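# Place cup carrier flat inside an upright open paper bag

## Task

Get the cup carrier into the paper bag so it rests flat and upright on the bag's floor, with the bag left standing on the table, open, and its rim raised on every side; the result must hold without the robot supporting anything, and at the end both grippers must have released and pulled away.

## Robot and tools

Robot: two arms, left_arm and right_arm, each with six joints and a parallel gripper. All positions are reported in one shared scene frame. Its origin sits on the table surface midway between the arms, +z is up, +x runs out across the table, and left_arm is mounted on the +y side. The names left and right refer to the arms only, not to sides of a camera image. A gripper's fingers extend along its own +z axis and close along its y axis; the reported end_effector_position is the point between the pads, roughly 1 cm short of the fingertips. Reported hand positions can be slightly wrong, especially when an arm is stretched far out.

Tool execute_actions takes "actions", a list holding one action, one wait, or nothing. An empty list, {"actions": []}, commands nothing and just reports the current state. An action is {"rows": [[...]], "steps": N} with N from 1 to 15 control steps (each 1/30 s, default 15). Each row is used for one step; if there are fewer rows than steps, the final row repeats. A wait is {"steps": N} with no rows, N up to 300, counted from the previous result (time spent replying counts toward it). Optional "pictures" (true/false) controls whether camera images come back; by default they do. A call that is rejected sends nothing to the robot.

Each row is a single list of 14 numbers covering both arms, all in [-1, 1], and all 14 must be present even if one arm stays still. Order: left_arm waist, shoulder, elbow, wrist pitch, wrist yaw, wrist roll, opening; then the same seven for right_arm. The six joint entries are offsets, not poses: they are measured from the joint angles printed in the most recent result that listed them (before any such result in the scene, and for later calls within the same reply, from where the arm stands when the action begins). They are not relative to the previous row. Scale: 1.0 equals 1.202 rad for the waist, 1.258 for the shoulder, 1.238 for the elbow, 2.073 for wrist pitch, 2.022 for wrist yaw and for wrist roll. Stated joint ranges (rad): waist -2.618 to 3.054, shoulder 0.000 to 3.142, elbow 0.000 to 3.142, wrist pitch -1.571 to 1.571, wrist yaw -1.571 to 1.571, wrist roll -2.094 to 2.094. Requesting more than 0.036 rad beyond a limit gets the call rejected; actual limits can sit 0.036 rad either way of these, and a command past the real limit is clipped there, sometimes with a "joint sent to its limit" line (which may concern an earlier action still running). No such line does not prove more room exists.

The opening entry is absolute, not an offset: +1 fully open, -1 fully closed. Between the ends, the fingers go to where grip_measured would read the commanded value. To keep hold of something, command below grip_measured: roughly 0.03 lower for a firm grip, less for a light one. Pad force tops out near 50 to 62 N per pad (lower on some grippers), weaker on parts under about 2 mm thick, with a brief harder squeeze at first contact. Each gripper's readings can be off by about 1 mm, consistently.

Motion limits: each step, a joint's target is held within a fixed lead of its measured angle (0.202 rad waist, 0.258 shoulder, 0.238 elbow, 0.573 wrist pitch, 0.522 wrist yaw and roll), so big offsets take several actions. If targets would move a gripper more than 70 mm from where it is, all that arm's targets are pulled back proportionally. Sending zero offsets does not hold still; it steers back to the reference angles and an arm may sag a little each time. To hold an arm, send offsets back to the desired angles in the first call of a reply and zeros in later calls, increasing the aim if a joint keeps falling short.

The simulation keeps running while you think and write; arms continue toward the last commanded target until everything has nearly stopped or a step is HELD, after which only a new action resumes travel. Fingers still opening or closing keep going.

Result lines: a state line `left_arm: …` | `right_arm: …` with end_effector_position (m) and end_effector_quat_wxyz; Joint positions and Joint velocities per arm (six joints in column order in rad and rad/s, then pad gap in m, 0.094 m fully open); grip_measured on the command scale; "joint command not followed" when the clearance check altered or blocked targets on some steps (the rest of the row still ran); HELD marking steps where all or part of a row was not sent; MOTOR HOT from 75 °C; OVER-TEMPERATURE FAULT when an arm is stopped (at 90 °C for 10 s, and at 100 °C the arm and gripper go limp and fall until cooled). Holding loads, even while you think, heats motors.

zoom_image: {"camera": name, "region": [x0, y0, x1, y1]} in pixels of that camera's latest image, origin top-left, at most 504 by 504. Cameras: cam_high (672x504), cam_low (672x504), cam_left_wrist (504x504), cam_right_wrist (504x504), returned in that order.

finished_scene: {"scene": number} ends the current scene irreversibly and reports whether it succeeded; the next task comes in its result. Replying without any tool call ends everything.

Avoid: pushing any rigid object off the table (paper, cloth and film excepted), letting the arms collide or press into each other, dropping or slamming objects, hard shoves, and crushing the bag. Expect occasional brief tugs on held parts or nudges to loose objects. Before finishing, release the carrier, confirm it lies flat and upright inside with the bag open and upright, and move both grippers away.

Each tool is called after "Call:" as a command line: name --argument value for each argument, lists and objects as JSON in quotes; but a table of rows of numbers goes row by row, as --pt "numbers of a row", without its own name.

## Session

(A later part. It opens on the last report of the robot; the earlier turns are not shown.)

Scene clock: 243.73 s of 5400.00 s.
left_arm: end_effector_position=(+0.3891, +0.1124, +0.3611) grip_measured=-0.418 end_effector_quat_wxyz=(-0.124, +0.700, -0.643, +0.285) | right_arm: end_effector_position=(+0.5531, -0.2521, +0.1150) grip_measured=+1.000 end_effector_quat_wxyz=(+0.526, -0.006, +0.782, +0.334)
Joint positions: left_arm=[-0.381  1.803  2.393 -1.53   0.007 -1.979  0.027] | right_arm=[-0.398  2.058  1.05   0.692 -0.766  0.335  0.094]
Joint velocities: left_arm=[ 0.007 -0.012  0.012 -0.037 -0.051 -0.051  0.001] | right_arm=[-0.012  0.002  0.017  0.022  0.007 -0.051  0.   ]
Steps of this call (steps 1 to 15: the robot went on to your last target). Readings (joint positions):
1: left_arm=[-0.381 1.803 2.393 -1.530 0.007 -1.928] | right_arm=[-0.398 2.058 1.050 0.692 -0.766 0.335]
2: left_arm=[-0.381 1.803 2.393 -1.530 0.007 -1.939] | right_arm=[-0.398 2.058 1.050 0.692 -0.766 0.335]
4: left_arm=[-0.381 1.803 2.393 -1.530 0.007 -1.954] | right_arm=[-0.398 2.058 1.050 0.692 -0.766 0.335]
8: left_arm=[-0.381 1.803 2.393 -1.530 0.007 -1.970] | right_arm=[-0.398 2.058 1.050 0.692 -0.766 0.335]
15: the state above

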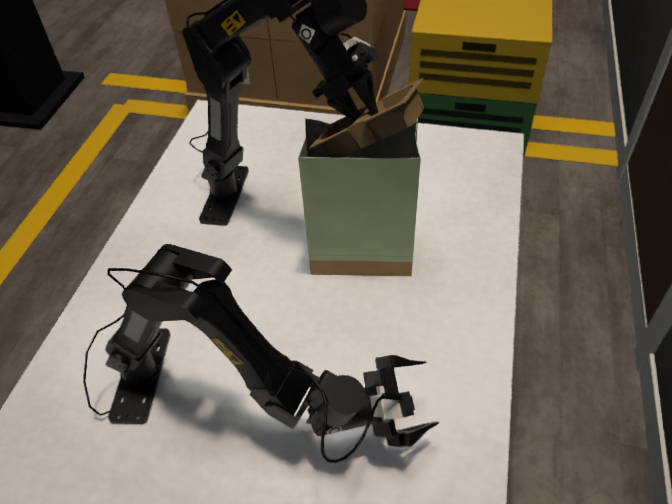

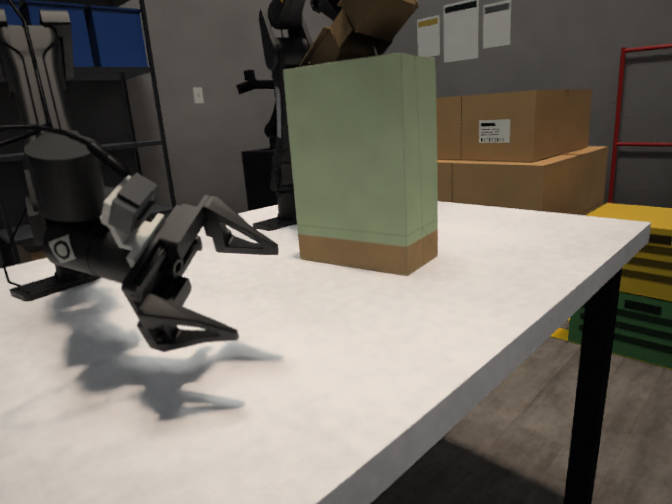

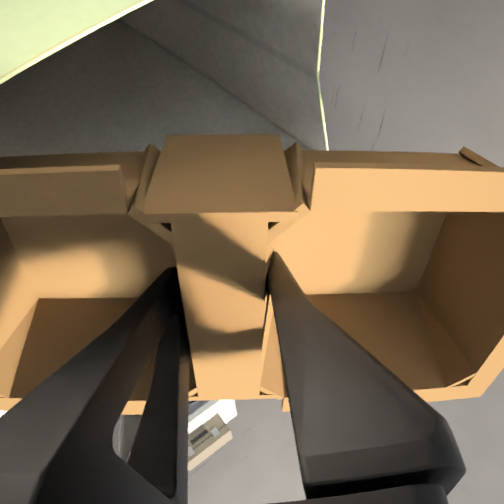

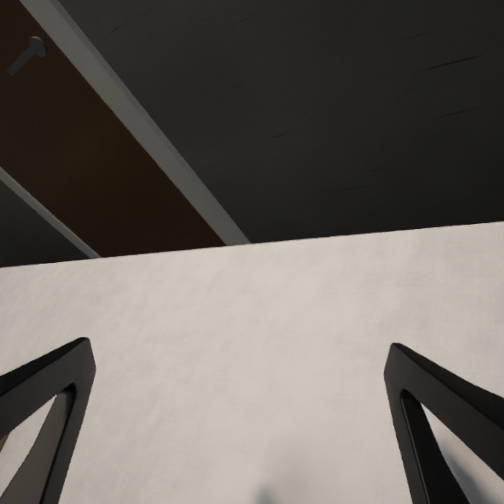

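Call:
execute_actions --actions '[{"rows":[[0,-0.01,0,0,0,0,-0.48,0,0,0,0,0,0,1],[0,-0.02,0,0,0,0,-0.48,0,0,0,0,0,0,1],[0,-0.03,0,0,0,0,-0.48,0,0,0,0,0,0,1],[0,-0.04,0,0,0,0,-0.48,0,0,0,0,0,0,1],[0,-0.045,0,0,0,0,-0.48,0,0,0,0,0,0,1],[0.01,-0.045,0,0,0,-0.01,-0.48,0,0,0,0,0,0,1],[0.02,-0.045,0,0,0,-0.02,-0.48,0,0,0,0,0,0,1],[0.03,-0.045,0,0,0,-0.03,-0.48,0,0,0,0,0,0,1],[0.035,-0.045,0,0,0,-0.045,-0.48,0,0,0,0,0,0,1]]}]' --pictures false

Call:
execute_actions --actions '[{"rows":[[0,0,-0.02,0,0,0,-0.48,0,0,0,0,0,0,1],[0,0,-0.03,0,0,0,-0.48,0,0,0,0,0,0,1],[0,0,-0.04,0,0,0,-0.48,0,0,0,0,0,0,1],[0,0,-0.05,0,0,0,-0.48,0,0,0,0,0,0,1],[0,0,-0.06,0,0,0,-0.48,0,0,0,0,0,0,1],[0,0,-0.07,0,0,0,-0.48,0,0,0,0,0,0,1],[0,0,-0.08,0,0,0,-0.48,0,0,0,0,0,0,1],[0,0,-0.09,0,0,0,-0.48,0,0,0,0,0,0,1],[0,0,-0.1,0,0,0,-0.48,0,0,0,0,0,0,1],[0,0,-0.11,0,0,0,-0.48,0,0,0,0,0,0,1]]}]'

Call:
zoom_image --camera "cam_high" --region '[270,50,430,210]'

Scene clock: 260.10 s of 5400.00 s.
left_arm: end_effector_position=(+0.3828, +0.1294, +0.3776) grip_measured=-0.418 end_effector_quat_wxyz=(-0.126, +0.729, -0.600, +0.307) | right_arm: end_effector_position=(+0.5531, -0.2521, +0.1150) grip_measured=+1.000 end_effector_quat_wxyz=(+0.526, -0.006, +0.782, +0.334)
Joint positions: left_arm=[-0.343  1.759  2.393 -1.53   0.01  -2.051  0.027] | right_arm=[-0.398  2.058  1.05   0.692 -0.766  0.335  0.094]
Joint velocities: left_arm=[ 0.002  0.007 -0.022 -0.022 -0.066 -0.139 -0.001] | right_arm=[-0.022 -0.012  0.017 -0.007 -0.037 -0.007  0.   ]
Steps of this call (steps 1 to 15: the robot went on to your last target; steps 16 to 90: nothing new was sent; then 12.87 s passed at rest; steps 91 to 105: all 15 steps of this action). Readings (joint positions):
91: left_arm=[-0.381 1.803 2.393 -1.530 0.007 -1.981] | right_arm=[-0.398 2.058 1.050 0.692 -0.766 0.335]
92: left_arm=[-0.381 1.803 2.393 -1.530 0.007 -1.981] | right_arm=[-0.398 2.058 1.050 0.692 -0.766 0.335]
94: left_arm=[-0.381 1.800 2.393 -1.530 0.007 -1.981] | right_arm=[-0.398 2.058 1.050 0.692 -0.766 0.335]
98: left_arm=[-0.372 1.777 2.393 -1.530 0.010 -1.996] | right_arm=[-0.398 2.058 1.050 0.692 -0.766 0.335]
105: the state above

Scene clock: 260.60 s of 5400.00 s.
left_arm: end_effector_position=(+0.3811, +0.1299, +0.3383) grip_measured=-0.418 end_effector_quat_wxyz=(-0.103, +0.743, -0.611, +0.253) | right_arm: end_effector_position=(+0.5531, -0.2521, +0.1150) grip_measured=+1.000 end_effector_quat_wxyz=(+0.526, -0.006, +0.782, +0.334)
Joint positions: left_arm=[-0.343  1.761  2.271 -1.529  0.01  -2.052  0.027] | right_arm=[-0.398  2.058  1.05   0.692 -0.766  0.335  0.094]
Joint velocities: left_arm=[ 0.037 -0.007 -0.007  0.037 -0.007  0.007  0.   ] | right_arm=[-0.012 -0.007  0.007 -0.022 -0.007 -0.022  0.   ]
Steps of this call (steps 1 to 15: all 15 steps of this action). Readings (joint positions):
1: left_arm=[-0.343 1.759 2.392 -1.529 0.010 -2.052] | right_arm=[-0.398 2.058 1.050 0.692 -0.766 0.335]
2: left_arm=[-0.343 1.759 2.388 -1.529 0.010 -2.052] | right_arm=[-0.398 2.058 1.050 0.692 -0.766 0.335]
4: left_arm=[-0.343 1.759 2.373 -1.529 0.010 -2.052] | right_arm=[-0.398 2.058 1.050 0.692 -0.766 0.335]
8: left_arm=[-0.343 1.759 2.320 -1.529 0.010 -2.052] | right_arm=[-0.398 2.058 1.050 0.692 -0.766 0.335]
15: the state above

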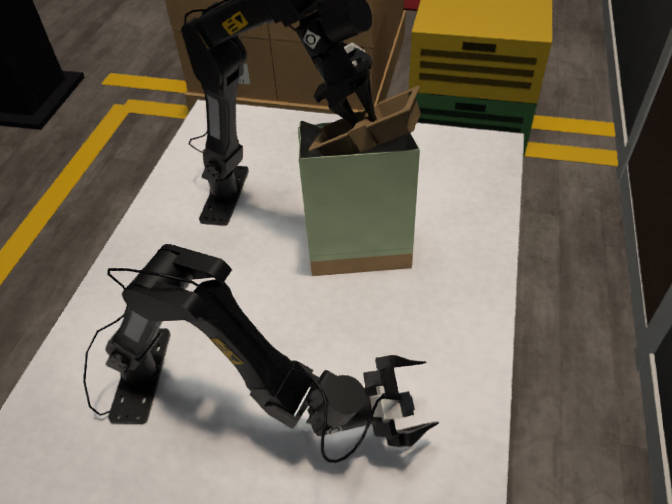

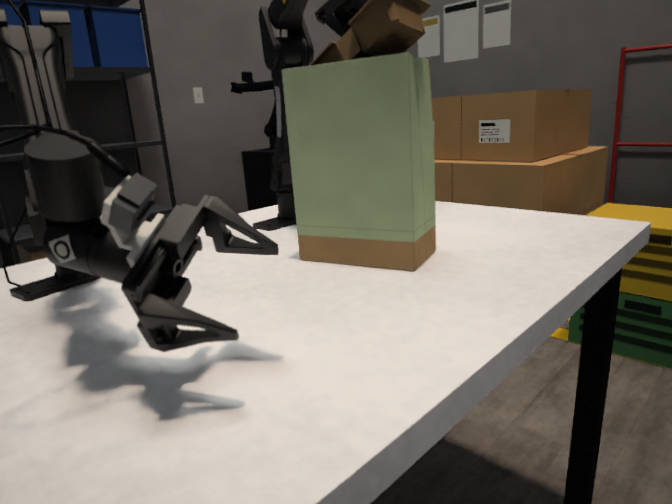

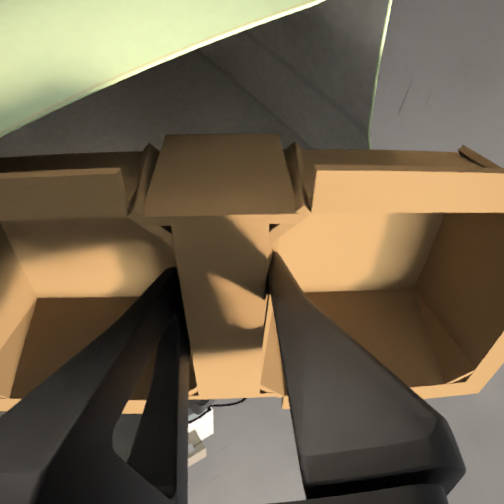

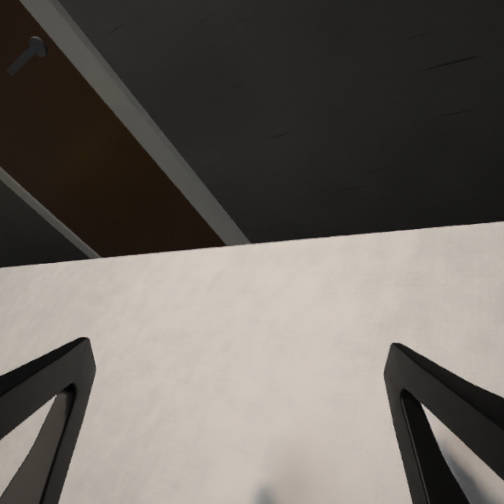

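Region (270, 50, 430, 210) of cam_high's 672x504 image, scaled by 3.150, with more detail than that image has.

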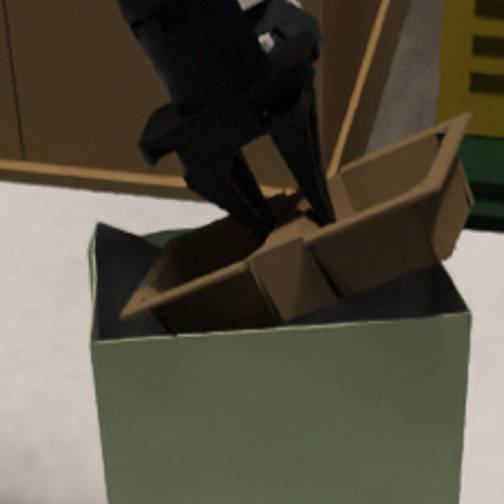

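Call:
execute_actions --actions '[{"rows":[[0,-0.01,0.01,0,0,0,-0.48,0,0,0,0,0,0,1],[0,-0.02,0.02,0,0,0,-0.48,0,0,0,0,0,0,1],[0,-0.03,0.03,0,0,0,-0.48,0,0,0,0,0,0,1],[0,-0.04,0.03,0,0,0,-0.48,0,0,0,0,0,0,1],[0,-0.05,0.03,0,0,0,-0.48,0,0,0,0,0,0,1],[0,-0.06,0.03,0,0,0,-0.48,0,0,0,0,0,0,1],[0,-0.07,0.03,0,0,0,-0.48,0,0,0,0,0,0,1],[0,-0.08,0.03,0,0,-0.01,-0.48,0,0,0,0,0,0,1],[0,-0.09,0.03,0,0,-0.02,-0.48,0,0,0,0,0,0,1],[0,-0.1,0.03,0,0,-0.025,-0.48,0,0,0,0,0,0,1]]}]' --pictures false

Call:
execute_actions --actions '[{"rows":[[0,0,-0.02,0,0,0,-0.48,0,0,0,0,0,0,1],[0,0,-0.03,0,0,0,-0.48,0,0,0,0,0,0,1],[0,0,-0.04,0,0,0,-0.48,0,0,0,0,0,0,1],[0,0,-0.05,0,0,0,-0.48,0,0,0,0,0,0,1],[0,0,-0.06,0,0,0,-0.48,0,0,0,0,0,0,1],[0,0,-0.07,0,0,0,-0.48,0,0,0,0,0,0,1],[0,0,-0.08,0,0,0,-0.48,0,0,0,0,0,0,1],[0,0,-0.09,0,0,0,-0.48,0,0,0,0,0,0,1],[0,0,-0.1,0,0,0,-0.48,0,0,0,0,0,0,1],[0,0,-0.11,0,0,0,-0.48,0,0,0,0,0,0,1]]}]'

Call:
zoom_image --camera "cam_high" --region '[270,50,430,210]'

Scene clock: 282.97 s of 5400.00 s.
left_arm: end_effector_position=(+0.3524, +0.1381, +0.3856) grip_measured=-0.418 end_effector_quat_wxyz=(-0.124, +0.735, -0.588, +0.314) | right_arm: end_effector_position=(+0.5531, -0.2521, +0.1150) grip_measured=+1.000 end_effector_quat_wxyz=(+0.526, -0.006, +0.782, +0.334)
Joint positions: left_arm=[-0.343  1.638  2.285 -1.529  0.01  -2.078  0.027] | right_arm=[-0.398  2.058  1.05   0.692 -0.766  0.335  0.094]
Joint velocities: left_arm=[-0.007 -0.12   0.081 -0.007  0.007 -0.125  0.   ] | right_arm=[-0.007 -0.007  0.002 -0.007 -0.037  0.022  0.   ]
joint sent to its limit (left arm) — the command would take joint 6 (wrist roll) past its lower limit, so that joint was sent only as far as its limit.
Steps of this call (steps 1 to 15: the robot went on to your last target; steps 16 to 90: nothing new was sent; then 18.87 s passed at rest; steps 91 to 105: all 15 steps of this action). Readings (joint positions):
91: left_arm=[-0.343 1.761 2.271 -1.529 0.010 -2.052] | right_arm=[-0.398 2.058 1.050 0.692 -0.766 0.335]
92: left_arm=[-0.343 1.761 2.271 -1.529 0.010 -2.052] | right_arm=[-0.398 2.058 1.050 0.692 -0.766 0.335]
94: left_arm=[-0.343 1.757 2.271 -1.529 0.010 -2.052] | right_arm=[-0.398 2.058 1.050 0.692 -0.766 0.335]
98: left_arm=[-0.343 1.722 2.271 -1.529 0.010 -2.054] | right_arm=[-0.398 2.058 1.050 0.692 -0.766 0.335]
105: the state above

Scene clock: 283.47 s of 5400.00 s.
left_arm: end_effector_position=(+0.3508, +0.1382, +0.3476) grip_measured=-0.418 end_effector_quat_wxyz=(-0.101, +0.749, -0.600, +0.262) | right_arm: end_effector_position=(+0.5531, -0.2521, +0.1150) grip_measured=+1.000 end_effector_quat_wxyz=(+0.526, -0.006, +0.782, +0.334)
Joint positions: left_arm=[-0.343  1.638  2.163 -1.527  0.013 -2.079  0.027] | right_arm=[-0.398  2.058  1.05   0.692 -0.766  0.335  0.094]
Joint velocities: left_arm=[-0.002 -0.002 -0.012  0.007  0.022  0.022  0.   ] | right_arm=[ 0.002 -0.002  0.002 -0.037 -0.007 -0.007  0.   ]
Steps of this call (steps 1 to 15: all 15 steps of this action). Readings (joint positions):
1: left_arm=[-0.343 1.635 2.285 -1.529 0.010 -2.079] | right_arm=[-0.398 2.058 1.050 0.692 -0.766 0.335]
2: left_arm=[-0.343 1.635 2.285 -1.529 0.010 -2.079] | right_arm=[-0.398 2.058 1.050 0.692 -0.766 0.335]
4: left_arm=[-0.343 1.635 2.268 -1.527 0.010 -2.079] | right_arm=[-0.398 2.058 1.050 0.692 -0.766 0.335]
8: left_arm=[-0.343 1.635 2.210 -1.527 0.010 -2.079] | right_arm=[-0.398 2.058 1.050 0.692 -0.766 0.335]
15: the state above

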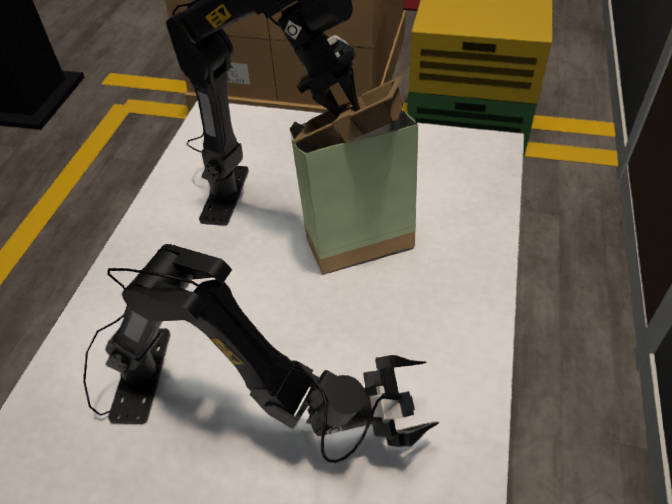

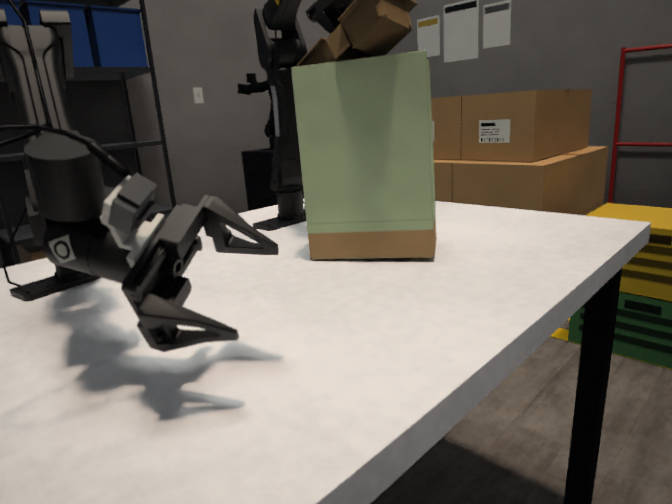

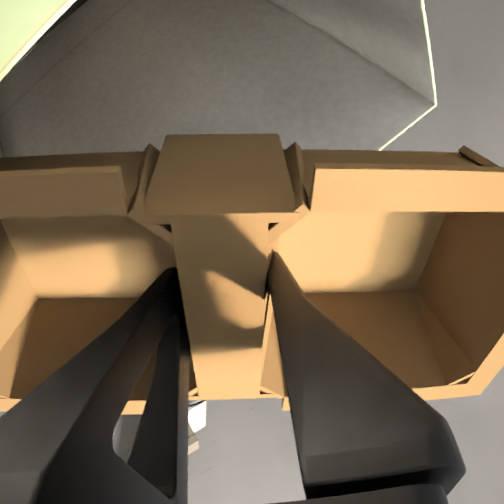

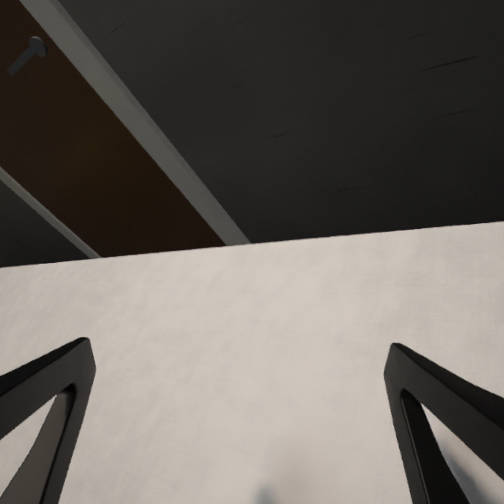

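Region (270, 50, 430, 210) of cam_high's 672x504 image, scaled by 3.150, with more detail than that image has.

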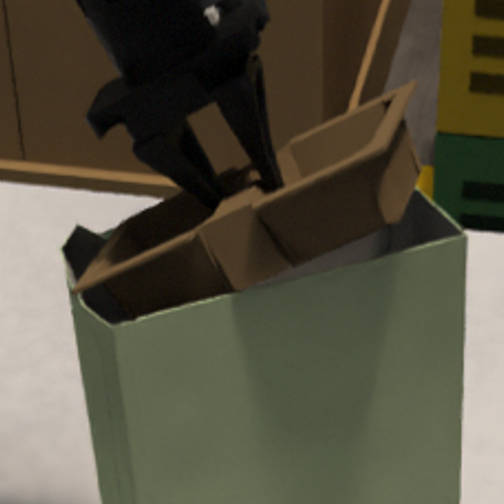

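Call:
execute_actions --actions '[{"rows":[[0,-0.01,0.02,0,0,0,-0.48,0,0,0,0,0,0,0.7],[0,-0.02,0.04,0,0,0,-0.48,0,0,0,0,0,0,0.4],[0,-0.03,0.06,0,0,0,-0.48,0,-0.03,0,0,0.05,0,0],[0,-0.03,0.08,0,0,0,-0.48,0,-0.06,-0.03,0,0.1,-0.03,-0.4],[0,-0.03,0.1,0,0,0,-0.48,0,-0.1,-0.07,-0.03,0.15,-0.06,-0.8],[0,-0.03,0.12,0,0,0,-0.48,0,-0.14,-0.11,-0.05,0.2,-0.09,-1],[0,-0.03,0.14,0,0,0,-0.48,0,-0.18,-0.15,-0.07,0.25,-0.12,-1],[0,-0.03,0.15,0,0,0,-0.48,0,-0.22,-0.2,-0.09,0.3,-0.15,-1],[0,-0.03,0.15,0,0,0,-0.48,0,-0.25,-0.25,-0.11,0.35,-0.166,-1],[0,-0.03,0.15,0,0,0,-0.48,0.1,-0.278,-0.303,-0.125,0.379,-0.166,-1],[0,-0.03,0.15,0,0,0,-0.48,0.2,-0.278,-0.303,-0.125,0.379,-0.166,-1],[0,-0.03,0.15,0,0,0,-0.48,0.3,-0.278,-0.303,-0.125,0.379,-0.166,-1],[0,-0.03,0.15,0,0,0,-0.48,0.4,-0.278,-0.303,-0.125,0.379,-0.166,-1],[0,-0.03,0.15,0,0,0,-0.48,0.5,-0.278,-0.303,-0.125,0.379,-0.166,-1],[0,-0.03,0.15,0,0,0,-0.48,0.6,-0.278,-0.303,-0.125,0.379,-0.166,-1]]}]' --pictures false

Call:
execute_actions --actions '[{"steps":30}]'

Scene clock: 317.67 s of 5400.00 s.
left_arm: end_effector_position=(+0.3424, +0.1404, +0.4119) grip_measured=-0.418 end_effector_quat_wxyz=(-0.137, +0.723, -0.579, +0.351) | right_arm: end_effector_position=(+0.4725, -0.2063, +0.0766) grip_measured=-0.997 end_effector_quat_wxyz=(+0.493, -0.037, +0.866, +0.075)
Joint positions: left_arm=[-0.343  1.601  2.327 -1.525  0.014 -2.079  0.027] | right_arm=[-0.095  1.719  0.695  0.494 -0.095  0.054  0.   ]
Joint velocities: left_arm=[-0.017 -0.002  0.002 -0.007 -0.022  0.037  0.001] | right_arm=[ 2.078 -0.002 -0.178 -0.447  0.608 -0.359 -0.   ]
Steps of this call (steps 1 to 15: the robot went on to your last target; steps 16 to 110: nothing new was sent; then 30.03 s passed at rest; steps 111 to 125: all 15 steps of this action). Readings (joint positions):
111: left_arm=[-0.343 1.638 2.163 -1.527 0.013 -2.079] | right_arm=[-0.398 2.058 1.050 0.692 -0.766 0.335]
112: left_arm=[-0.343 1.638 2.166 -1.528 0.013 -2.079] | right_arm=[-0.398 2.058 1.050 0.692 -0.766 0.335]
114: left_arm=[-0.343 1.638 2.186 -1.528 0.014 -2.079] | right_arm=[-0.398 2.050 1.047 0.692 -0.721 0.328]
118: left_arm=[-0.343 1.634 2.281 -1.528 0.014 -2.079] | right_arm=[-0.398 1.899 0.912 0.627 -0.475 0.212]
125: the state above

Scene clock: 318.67 s of 5400.00 s.
left_arm: end_effector_position=(+0.3425, +0.1404, +0.4118) grip_measured=-0.418 end_effector_quat_wxyz=(-0.137, +0.723, -0.579, +0.350) | right_arm: end_effector_position=(+0.4113, -0.0423, +0.0654) grip_measured=-0.997 end_effector_quat_wxyz=(+0.459, -0.220, +0.851, +0.126)
Joint positions: left_arm=[-0.343  1.601  2.327 -1.525  0.014 -2.079  0.027] | right_arm=[ 0.331  1.719  0.692  0.449 -0.008  0.009  0.   ]
Joint velocities: left_arm=[-0.002 -0.002 -0.002  0.022  0.022 -0.081 -0.001] | right_arm=[ 0.012 -0.002  0.007  0.081 -0.022  0.007  0.001]
Steps of this call (steps 1 to 30: the robot went on to your last target). Readings (joint positions):
1: left_arm=[-0.343 1.601 2.327 -1.525 0.014 -2.079] | right_arm=[-0.021 1.719 0.692 0.481 -0.077 0.045]
2: left_arm=[-0.343 1.601 2.327 -1.525 0.014 -2.079] | right_arm=[0.053 1.719 0.692 0.472 -0.062 0.038]
4: left_arm=[-0.343 1.601 2.327 -1.525 0.014 -2.079] | right_arm=[0.200 1.719 0.692 0.467 -0.043 0.027]
8: left_arm=[-0.343 1.601 2.327 -1.525 0.014 -2.079] | right_arm=[0.346 1.719 0.692 0.459 -0.042 0.014]
30: the state above
All arms were judged still, so your last target was given up. Only a new action makes them travel on or press farther. Fingers that are still opening or closing keep moving.

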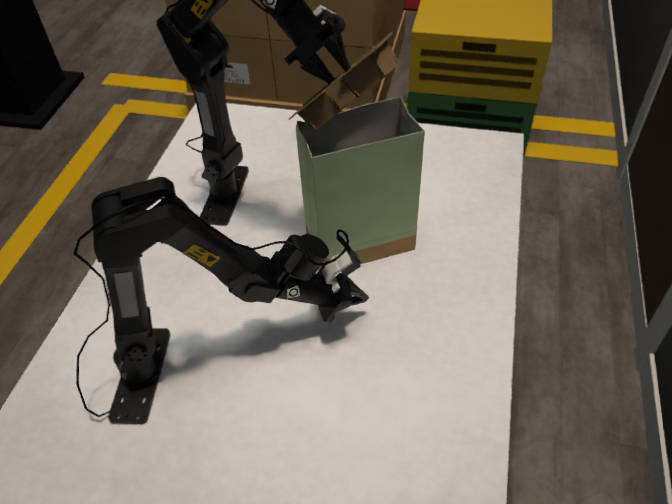

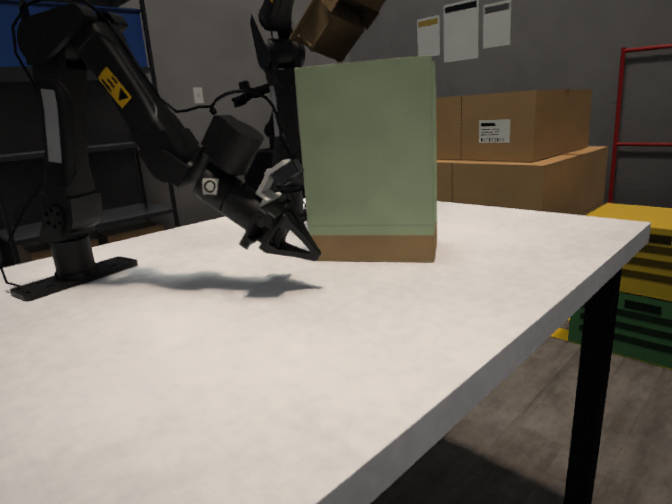

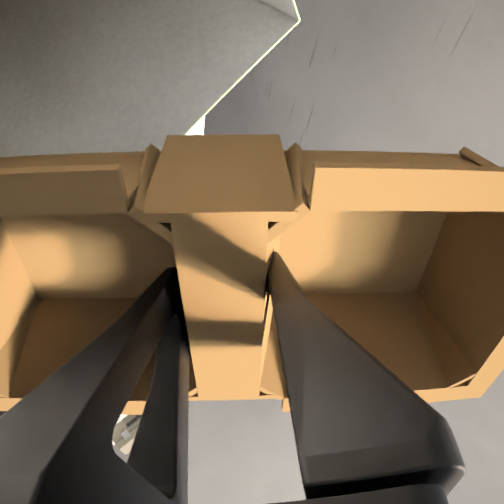

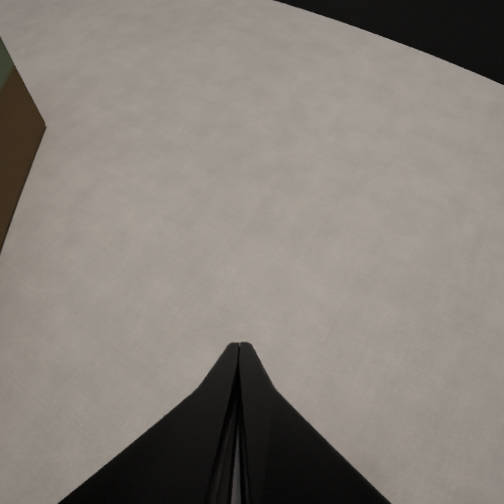

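Call:
execute_actions --actions '[{"rows":[[0,0,0.02,0,0,0,-0.48,0.03,0,0,0,0,0,-1],[0,0,0.04,0,0,0,-0.48,0.06,0,0,0,0,0,-1],[0,0,0.06,0,0,0,-0.48,0.09,0,0,0,0,0,-1],[0,0,0.08,0,0,0,-0.48,0.12,0,0,0,0,0,-1],[0,0,0.1,0,0,0,-0.48,0.15,0,0,0,0,0,-1],[0,0,0.1,0,0,0,-0.48,0.18,0,0,0,0,0,-1],[0,0,0.1,0,0,0,-0.48,0.2,0,0,0,0,0,-1],[0,0,0.1,0,0,0,-0.48,0.22,0,0,0,0,0,-1],[0,0,0.1,0,0,0,-0.48,0.24,0,0,0,0,0,-1],[0,0,0.1,0,0,0,-0.48,0.26,0,0,0,0,0,-1],[0,0,0.1,0,0,0,-0.48,0.28,0,0,0,0,0,-1],[0,0,0.1,0,0,0,-0.48,0.3,0,0,0,0,0,-1],[0,0,0.1,0,0,0,-0.48,0.32,0,0,0,0,0,-1],[0,0,0.1,0,0,0,-0.48,0.34,0,0,0,0,0,-1]]}]' --pictures false

Call:
execute_actions --actions '[{"steps":10}]'

Scene clock: 332.53 s of 5400.00 s.
left_arm: end_effector_position=(+0.3396, +0.1412, +0.4410) grip_measured=-0.418 end_effector_quat_wxyz=(-0.153, +0.708, -0.568, +0.390) | right_arm: end_effector_position=(+0.3023, +0.0855, +0.0654) grip_measured=-0.997 end_effector_quat_wxyz=(+0.428, -0.377, +0.794, +0.210)
Joint positions: left_arm=[-0.343  1.606  2.426 -1.526  0.014 -2.079  0.027] | right_arm=[ 0.712  1.719  0.692  0.449 -0.007  0.009  0.   ]
Joint velocities: left_arm=[-0.017 -0.002 -0.002  0.022 -0.081 -0.022 -0.   ] | right_arm=[ 0.54  -0.007  0.002  0.051 -0.066 -0.037  0.   ]
Steps of this call (steps 1 to 90: nothing new was sent; then 10.37 s passed at rest; steps 91 to 105: all 15 steps of this action). Readings (joint positions):
91: left_arm=[-0.343 1.601 2.327 -1.525 0.014 -2.079] | right_arm=[0.334 1.719 0.692 0.449 -0.007 0.009]
92: left_arm=[-0.343 1.602 2.329 -1.526 0.014 -2.079] | right_arm=[0.343 1.719 0.692 0.449 -0.004 0.009]
94: left_arm=[-0.343 1.607 2.353 -1.528 0.014 -2.079] | right_arm=[0.392 1.719 0.692 0.449 -0.000 0.009]
98: left_arm=[-0.343 1.609 2.416 -1.527 0.014 -2.079] | right_arm=[0.544 1.719 0.692 0.449 -0.003 0.009]
105: the state above

Scene clock: 332.87 s of 5400.00 s.
left_arm: end_effector_position=(+0.3396, +0.1412, +0.4410) grip_measured=-0.418 end_effector_quat_wxyz=(-0.153, +0.708, -0.568, +0.390) | right_arm: end_effector_position=(+0.2920, +0.0935, +0.0654) grip_measured=-0.997 end_effector_quat_wxyz=(+0.424, -0.389, +0.789, +0.217)
Joint positions: left_arm=[-0.343  1.606  2.426 -1.526  0.014 -2.079  0.027] | right_arm=[ 0.739  1.719  0.692  0.449 -0.01   0.009  0.   ]
Joint velocities: left_arm=[ 0.017 -0.007 -0.007 -0.037 -0.037 -0.051 -0.001] | right_arm=[-0.017 -0.002  0.002 -0.11   0.007  0.037 -0.002]
Steps of this call (steps 1 to 10: the robot went on to your last target). Readings (joint positions):
1: left_arm=[-0.343 1.606 2.426 -1.526 0.014 -2.079] | right_arm=[0.727 1.719 0.692 0.449 -0.008 0.009]
2: left_arm=[-0.343 1.606 2.426 -1.526 0.014 -2.079] | right_arm=[0.736 1.719 0.692 0.449 -0.010 0.009]
4: left_arm=[-0.343 1.606 2.426 -1.526 0.014 -2.079] | right_arm=[0.739 1.719 0.692 0.449 -0.010 0.009]
8: left_arm=[-0.343 1.606 2.426 -1.526 0.014 -2.079] | right_arm=[0.739 1.719 0.692 0.449 -0.010 0.009]
10: the state above

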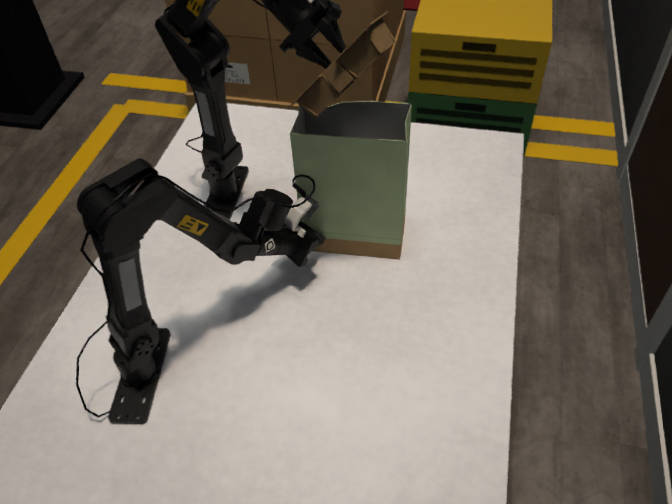

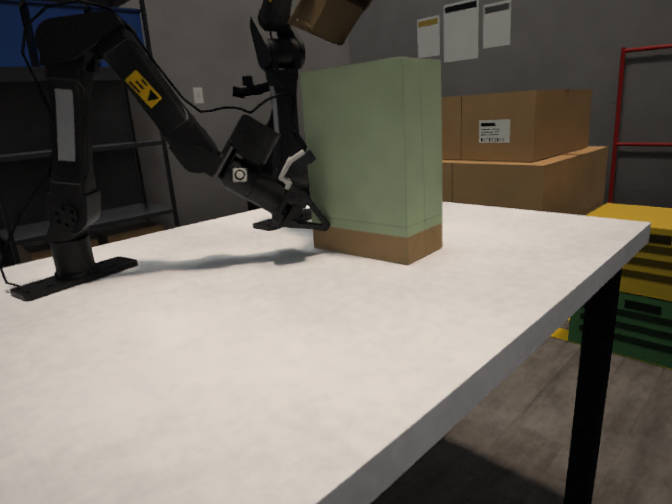

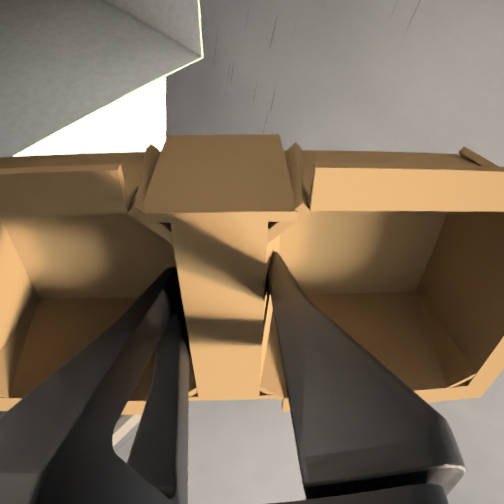

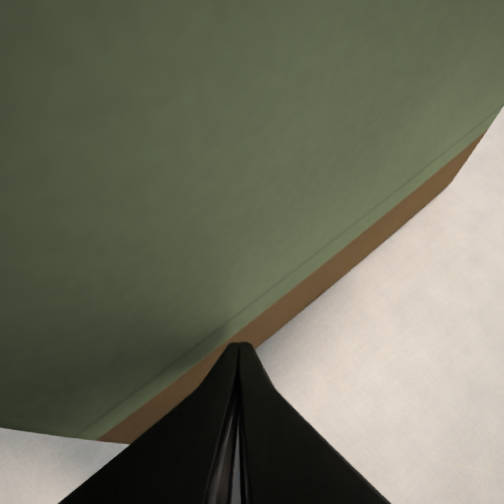

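Call:
execute_actions --actions '[{"rows":[[0.01,0,0,0,0,0.02,-0.48,-0.03,0,0,0,0,0,-1],[0.02,0,0,0,0,0.04,-0.48,-0.06,0,0,0,0,0,-1],[0.03,0,0,0,0,0.06,-0.48,-0.1,0,0,0,0,0,-1],[0.04,0,0,0,0,0.08,-0.48,-0.14,0,0,0,0,0,-1],[0.05,0,0,0,0,0.1,-0.48,-0.18,0,0,0,0,0,-1],[0.06,0,0,0,0,0.12,-0.48,-0.22,0,0,0,0,0,-1],[0.07,0,0,0,0,0.14,-0.48,-0.26,0,0,0,0,0,-1],[0.08,0,0,0,0,0.16,-0.48,-0.3,0,0,0,0,0,-1],[0.085,0,0,0,0,0.165,-0.48,-0.35,0,0,0,0,0,-1]]}]' --pictures false

Call:
execute_actions --actions '[{"rows":[[0,0,-0.02,0,0,0,-0.48,0,0,0,0,0,0,-1],[0,0,-0.03,0,0,0,-0.48,0,0,0,0,0,0,-1],[0,0,-0.04,0,0,0,-0.48,0,0,0,0,0,0,-1],[0,0,-0.05,0,0,0,-0.48,0,0,0,0,0,0,-1],[0,0,-0.06,0,0,0,-0.48,0,0,0,0,0,0,-1],[0,0,-0.07,0,0,0,-0.48,0,0,0,0,0,0,-1],[0,0,-0.08,0,0,0,-0.48,0,0,0,0,0,0,-1],[0,0,-0.09,0,0,0,-0.48,0,0,0,0,0,0,-1],[0,0,-0.1,0,0,0,-0.48,0,0,0,0,0,0,-1],[0,0,-0.11,0,0,0,-0.48,0,0,0,0,0,0,-1]]}]'

Call:
zoom_image --camera "cam_high" --region '[270,30,430,190]'

Scene clock: 360.47 s of 5400.00 s.
left_arm: end_effector_position=(+0.3473, +0.1726, +0.4410) grip_measured=-0.418 end_effector_quat_wxyz=(-0.223, +0.651, -0.633, +0.354) | right_arm: end_effector_position=(+0.4173, -0.0532, +0.0654) grip_measured=-0.997 end_effector_quat_wxyz=(+0.462, -0.208, +0.854, +0.117)
Joint positions: left_arm=[-0.247  1.606  2.426 -1.526  0.017 -1.794  0.027] | right_arm=[ 0.306  1.719  0.692  0.449 -0.     0.009  0.   ]
Joint velocities: left_arm=[ 0.002 -0.012 -0.012 -0.125 -0.007  0.227 -0.001] | right_arm=[ 0.061 -0.007  0.002 -0.022  0.022  0.007  0.   ]
Steps of this call (steps 1 to 30: the robot went on to your last target; steps 31 to 90: nothing new was sent; then 24.10 s passed at rest; steps 91 to 105: all 15 steps of this action). Readings (joint positions):
91: left_arm=[-0.342 1.606 2.426 -1.526 0.014 -2.075] | right_arm=[0.737 1.719 0.692 0.449 -0.011 0.009]
92: left_arm=[-0.339 1.606 2.426 -1.526 0.015 -2.065] | right_arm=[0.727 1.719 0.692 0.449 -0.014 0.009]
94: left_arm=[-0.323 1.606 2.426 -1.526 0.017 -2.028] | right_arm=[0.673 1.719 0.692 0.449 -0.020 0.009]
98: left_arm=[-0.274 1.606 2.426 -1.526 0.017 -1.912] | right_arm=[0.472 1.719 0.692 0.449 -0.020 0.009]
105: the state above

Scene clock: 360.97 s of 5400.00 s.
left_arm: end_effector_position=(+0.3528, +0.1715, +0.4007) grip_measured=-0.418 end_effector_quat_wxyz=(-0.191, +0.669, -0.650, +0.305) | right_arm: end_effector_position=(+0.4172, -0.0530, +0.0654) grip_measured=-0.997 end_effector_quat_wxyz=(+0.462, -0.208, +0.854, +0.117)
Joint positions: left_arm=[-0.247  1.61   2.302 -1.527  0.017 -1.793  0.027] | right_arm=[ 0.307  1.719  0.692  0.449 -0.001  0.009  0.   ]
Joint velocities: left_arm=[-0.017 -0.002  0.002 -0.022 -0.007  0.022 -0.001] | right_arm=[ 0.012 -0.007  0.012 -0.022 -0.051 -0.051 -0.001]
Steps of this call (steps 1 to 15: all 15 steps of this action). Readings (joint positions):
1: left_arm=[-0.247 1.606 2.426 -1.526 0.017 -1.793] | right_arm=[0.307 1.719 0.692 0.449 -0.001 0.009]
2: left_arm=[-0.247 1.606 2.423 -1.526 0.017 -1.793] | right_arm=[0.307 1.719 0.692 0.449 -0.001 0.009]
4: left_arm=[-0.247 1.606 2.408 -1.526 0.017 -1.793] | right_arm=[0.307 1.719 0.692 0.449 -0.001 0.009]
8: left_arm=[-0.247 1.606 2.352 -1.526 0.017 -1.793] | right_arm=[0.307 1.719 0.692 0.449 -0.001 0.009]
15: the state above

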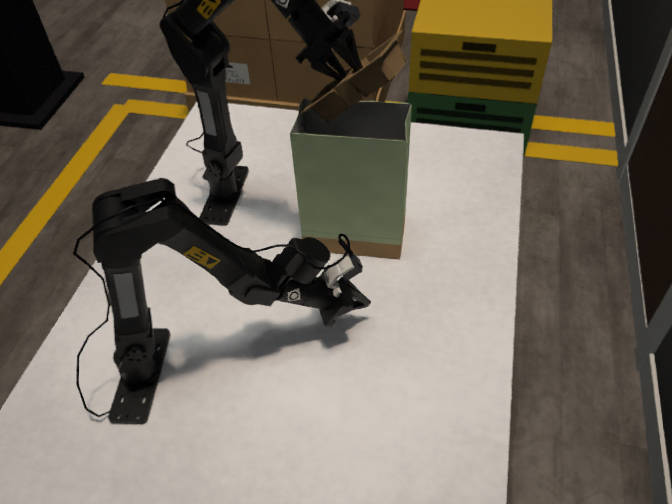

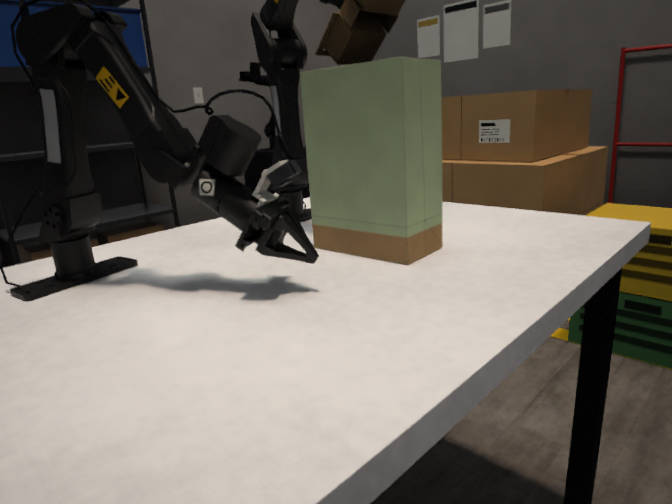

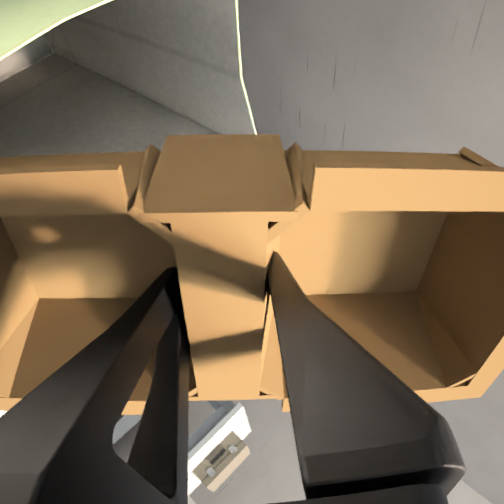

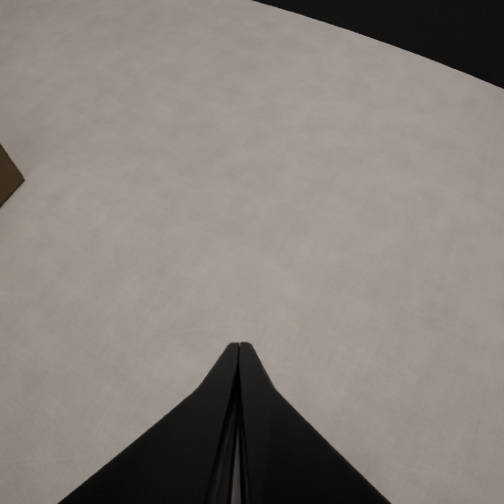

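Region (270, 30, 430, 190) of cam_high's 672x504 image, scaled by 3.150, with more detail than that image has.

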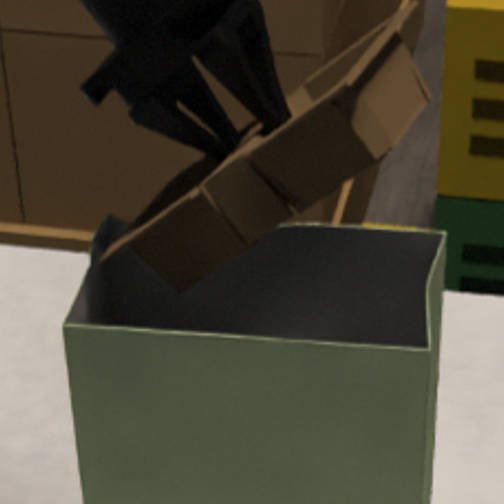

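Call:
execute_actions --actions '[{"rows":[[0,0.01,0,0,0,0,-0.48,0,0,0,0,0,0,-1],[0,0.02,0,0,0,0,-0.48,0,0,0,0,0,0,-1],[0,0.03,0,0,0,0,-0.48,0,0,0,0,0,0,-1],[0,0.04,0,0,0,0,-0.48,0,0,0,0,0,0,-1],[0,0.05,0,0,0,0,-0.48,0,0,0,0,0,0,-1],[0,0.05,-0.01,0,0,0,-0.48,0,0,0,0,0,0,-1],[0,0.05,-0.02,0,0,0,-0.48,0,0,0,0,0,0,-1],[0,0.05,-0.03,0,0,0,-0.48,0,0,0,0,0,0,-1],[0,0.05,-0.04,0,0,0,-0.48,0,0,0,0,0,0,-1]]}]'

Call:
zoom_image --camera "cam_high" --region '[270,30,430,190]'

Scene clock: 368.47 s of 5400.00 s.
left_arm: end_effector_position=(+0.3722, +0.1678, +0.3630) grip_measured=-0.418 end_effector_quat_wxyz=(-0.161, +0.683, -0.663, +0.260) | right_arm: end_effector_position=(+0.4172, -0.0530, +0.0654) grip_measured=-0.997 end_effector_quat_wxyz=(+0.462, -0.208, +0.854, +0.117)
Joint positions: left_arm=[-0.247  1.683  2.261 -1.526  0.017 -1.793  0.027] | right_arm=[ 0.307  1.719  0.692  0.449 -0.001  0.009  0.   ]
Joint velocities: left_arm=[-0.012 -0.007 -0.007 -0.139 -0.066 -0.051 -0.   ] | right_arm=[ 0.022 -0.002 -0.007 -0.022  0.066 -0.081  0.   ]
Steps of this call (steps 1 to 15: the robot went on to your last target; steps 16 to 90: nothing new was sent; then 4.00 s passed at rest; steps 91 to 105: all 15 steps of this action). Readings (joint positions):
91: left_arm=[-0.247 1.610 2.302 -1.527 0.017 -1.793] | right_arm=[0.307 1.719 0.692 0.449 -0.001 0.009]
92: left_arm=[-0.247 1.611 2.302 -1.527 0.017 -1.793] | right_arm=[0.307 1.719 0.692 0.449 -0.001 0.009]
94: left_arm=[-0.247 1.619 2.302 -1.527 0.017 -1.793] | right_arm=[0.307 1.719 0.692 0.449 -0.001 0.009]
98: left_arm=[-0.247 1.658 2.297 -1.526 0.017 -1.793] | right_arm=[0.307 1.719 0.692 0.449 -0.001 0.009]
105: the state above

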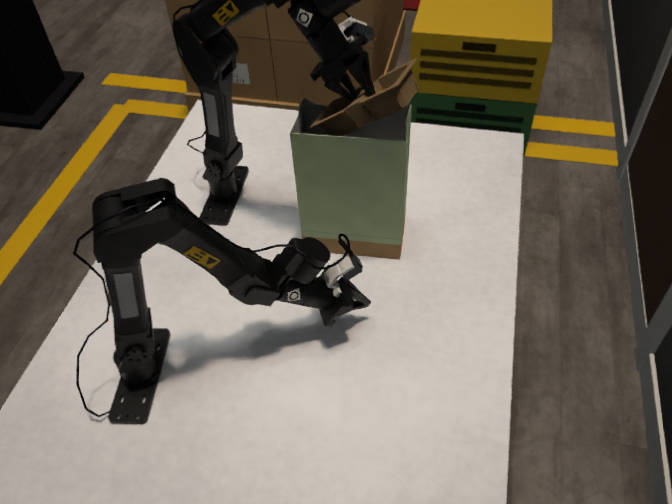

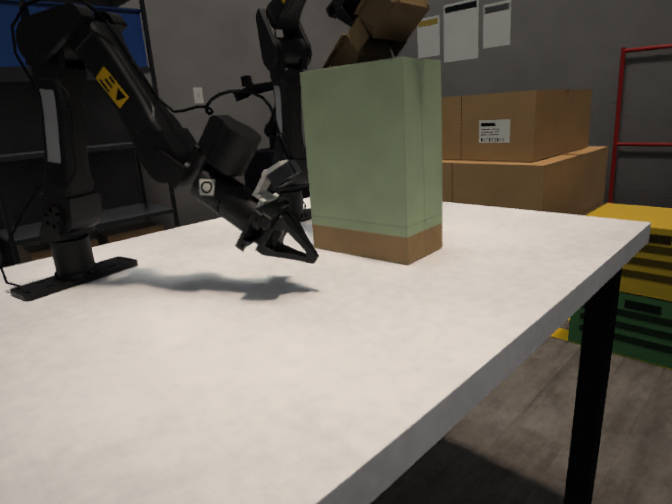

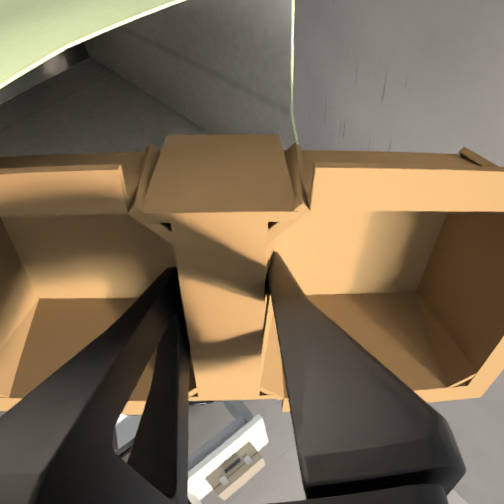

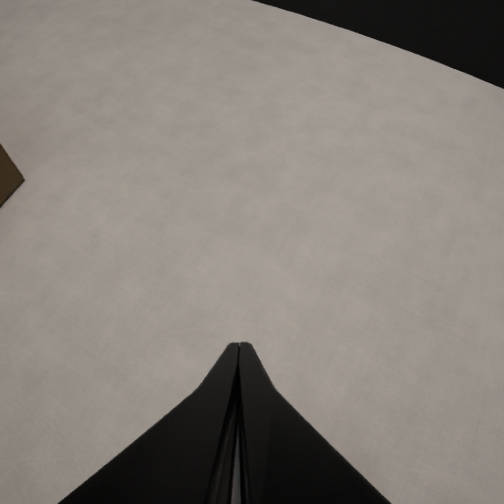

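Region (270, 30, 430, 190) of cam_high's 672x504 image, scaled by 3.150, with more detail than that image has.

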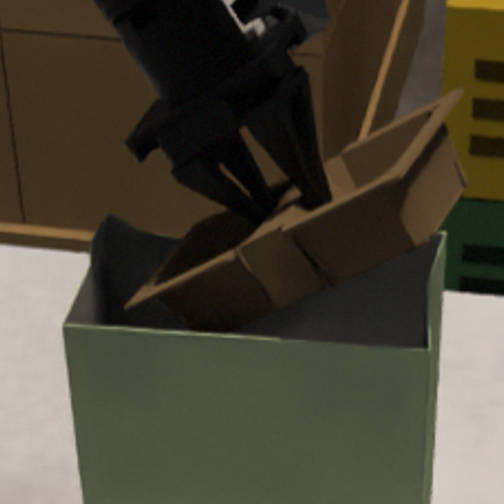

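Call:
execute_actions --actions '[{"rows":[[0,-0.02,0,0,0,0,-0.48,0,0,0,0,0,0,-1],[0,-0.03,0,0,0,0,-0.48,0,0,0,0,0,0,-1],[0,-0.04,-0.01,0,0,0,-0.48,0,0,0,0,0,0,-1],[0,-0.05,-0.02,0,0,0,-0.48,0,0,0,0,0,0,-1],[0,-0.05,-0.03,0,0,0,-0.48,0,0,0,0,0,0,-1],[0,-0.05,-0.04,0,0,0,-0.48,0,0,0,0,0,0,-1],[0,-0.05,-0.055,0,0,0,-0.48,0,0,0,0,0,0,-1],[0,-0.05,-0.07,0,0,0,-0.48,0,0,0,0,0,0,-1],[0,-0.05,-0.085,0,0,0,-0.48,0,0,0,0,0,0,-1],[0,-0.05,-0.1,0,0,0,-0.48,0,0,0,0,0,0,-1],[0,-0.05,-0.11,0,0,0,-0.48,0,0,0,0,0,0,-1]]}]'

Call:
zoom_image --camera "cam_high" --region '[270,30,430,190]'

Scene clock: 379.27 s of 5400.00 s.
left_arm: end_effector_position=(+0.3558, +0.1708, +0.3433) grip_measured=-0.418 end_effector_quat_wxyz=(-0.144, +0.690, -0.670, +0.234) | right_arm: end_effector_position=(+0.4172, -0.0530, +0.0654) grip_measured=-0.997 end_effector_quat_wxyz=(+0.462, -0.208, +0.854, +0.117)
Joint positions: left_arm=[-0.247  1.627  2.137 -1.524  0.018 -1.793  0.027] | right_arm=[ 0.307  1.719  0.692  0.449 -0.001  0.009  0.   ]
Joint velocities: left_arm=[-0.007  0.037 -0.095 -0.022  0.022 -0.051  0.   ] | right_arm=[-0.007  0.007  0.002 -0.066  0.051 -0.007 -0.   ]
Steps of this call (steps 1 to 15: the robot went on to your last target; steps 16 to 90: nothing new was sent; then 7.30 s passed at rest; steps 91 to 105: all 15 steps of this action). Readings (joint positions):
91: left_arm=[-0.247 1.683 2.261 -1.526 0.017 -1.793] | right_arm=[0.307 1.719 0.692 0.449 -0.001 0.009]
92: left_arm=[-0.247 1.682 2.261 -1.526 0.017 -1.793] | right_arm=[0.307 1.719 0.692 0.449 -0.001 0.009]
94: left_arm=[-0.247 1.674 2.258 -1.524 0.018 -1.793] | right_arm=[0.307 1.719 0.692 0.449 -0.001 0.009]
98: left_arm=[-0.247 1.638 2.221 -1.524 0.018 -1.793] | right_arm=[0.307 1.719 0.692 0.449 -0.001 0.009]
105: the state above

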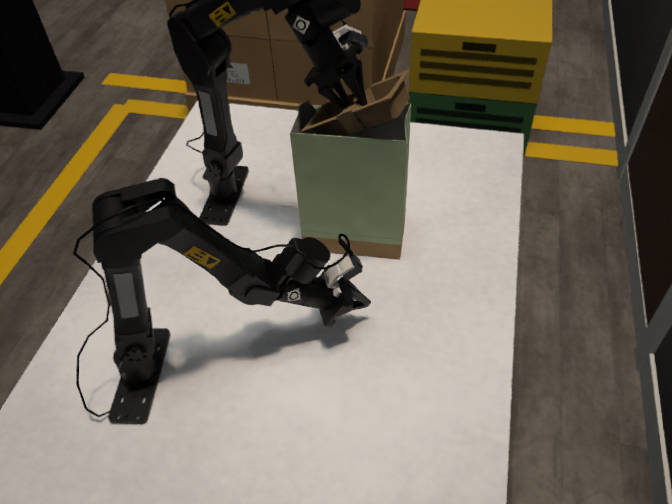

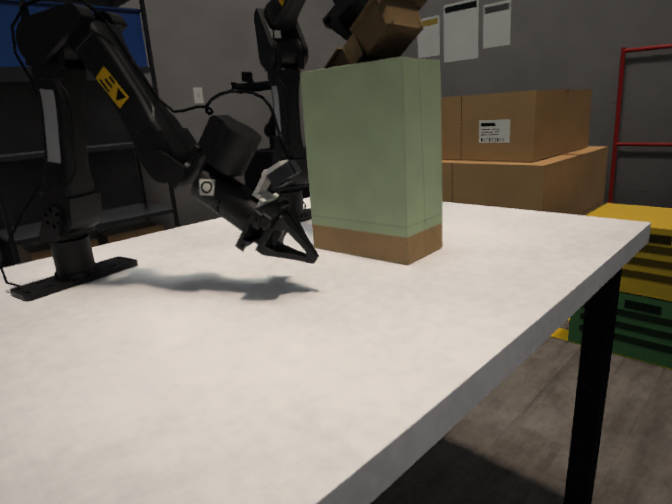

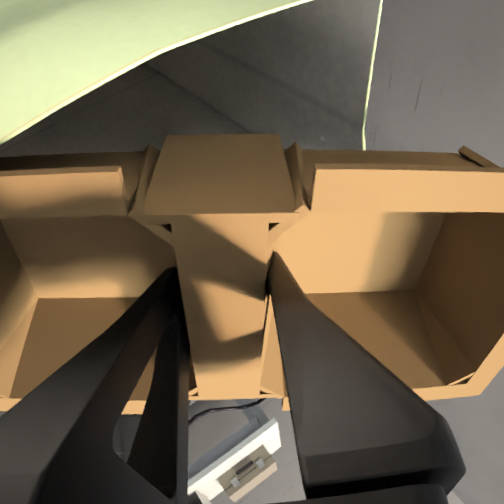

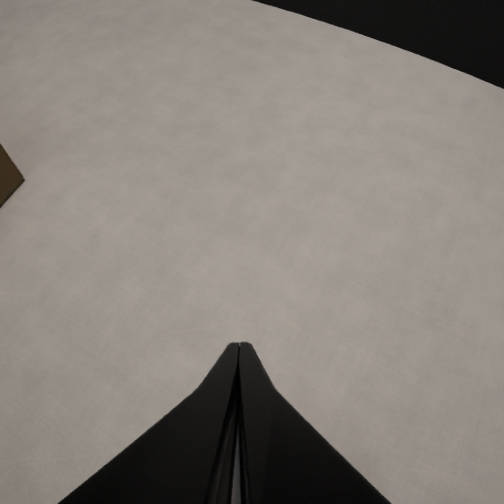

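Region (270, 30, 430, 190) of cam_high's 672x504 image, scaled by 3.150, with more detail than that image has.

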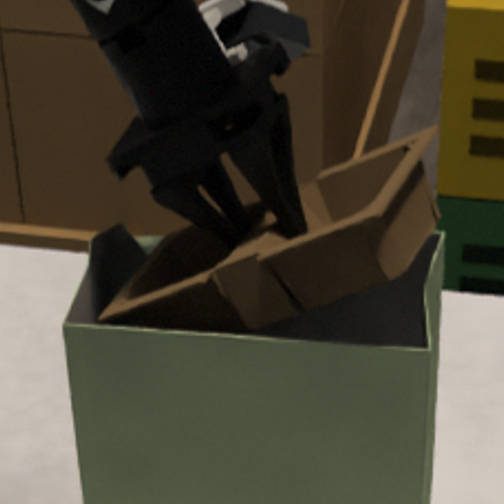

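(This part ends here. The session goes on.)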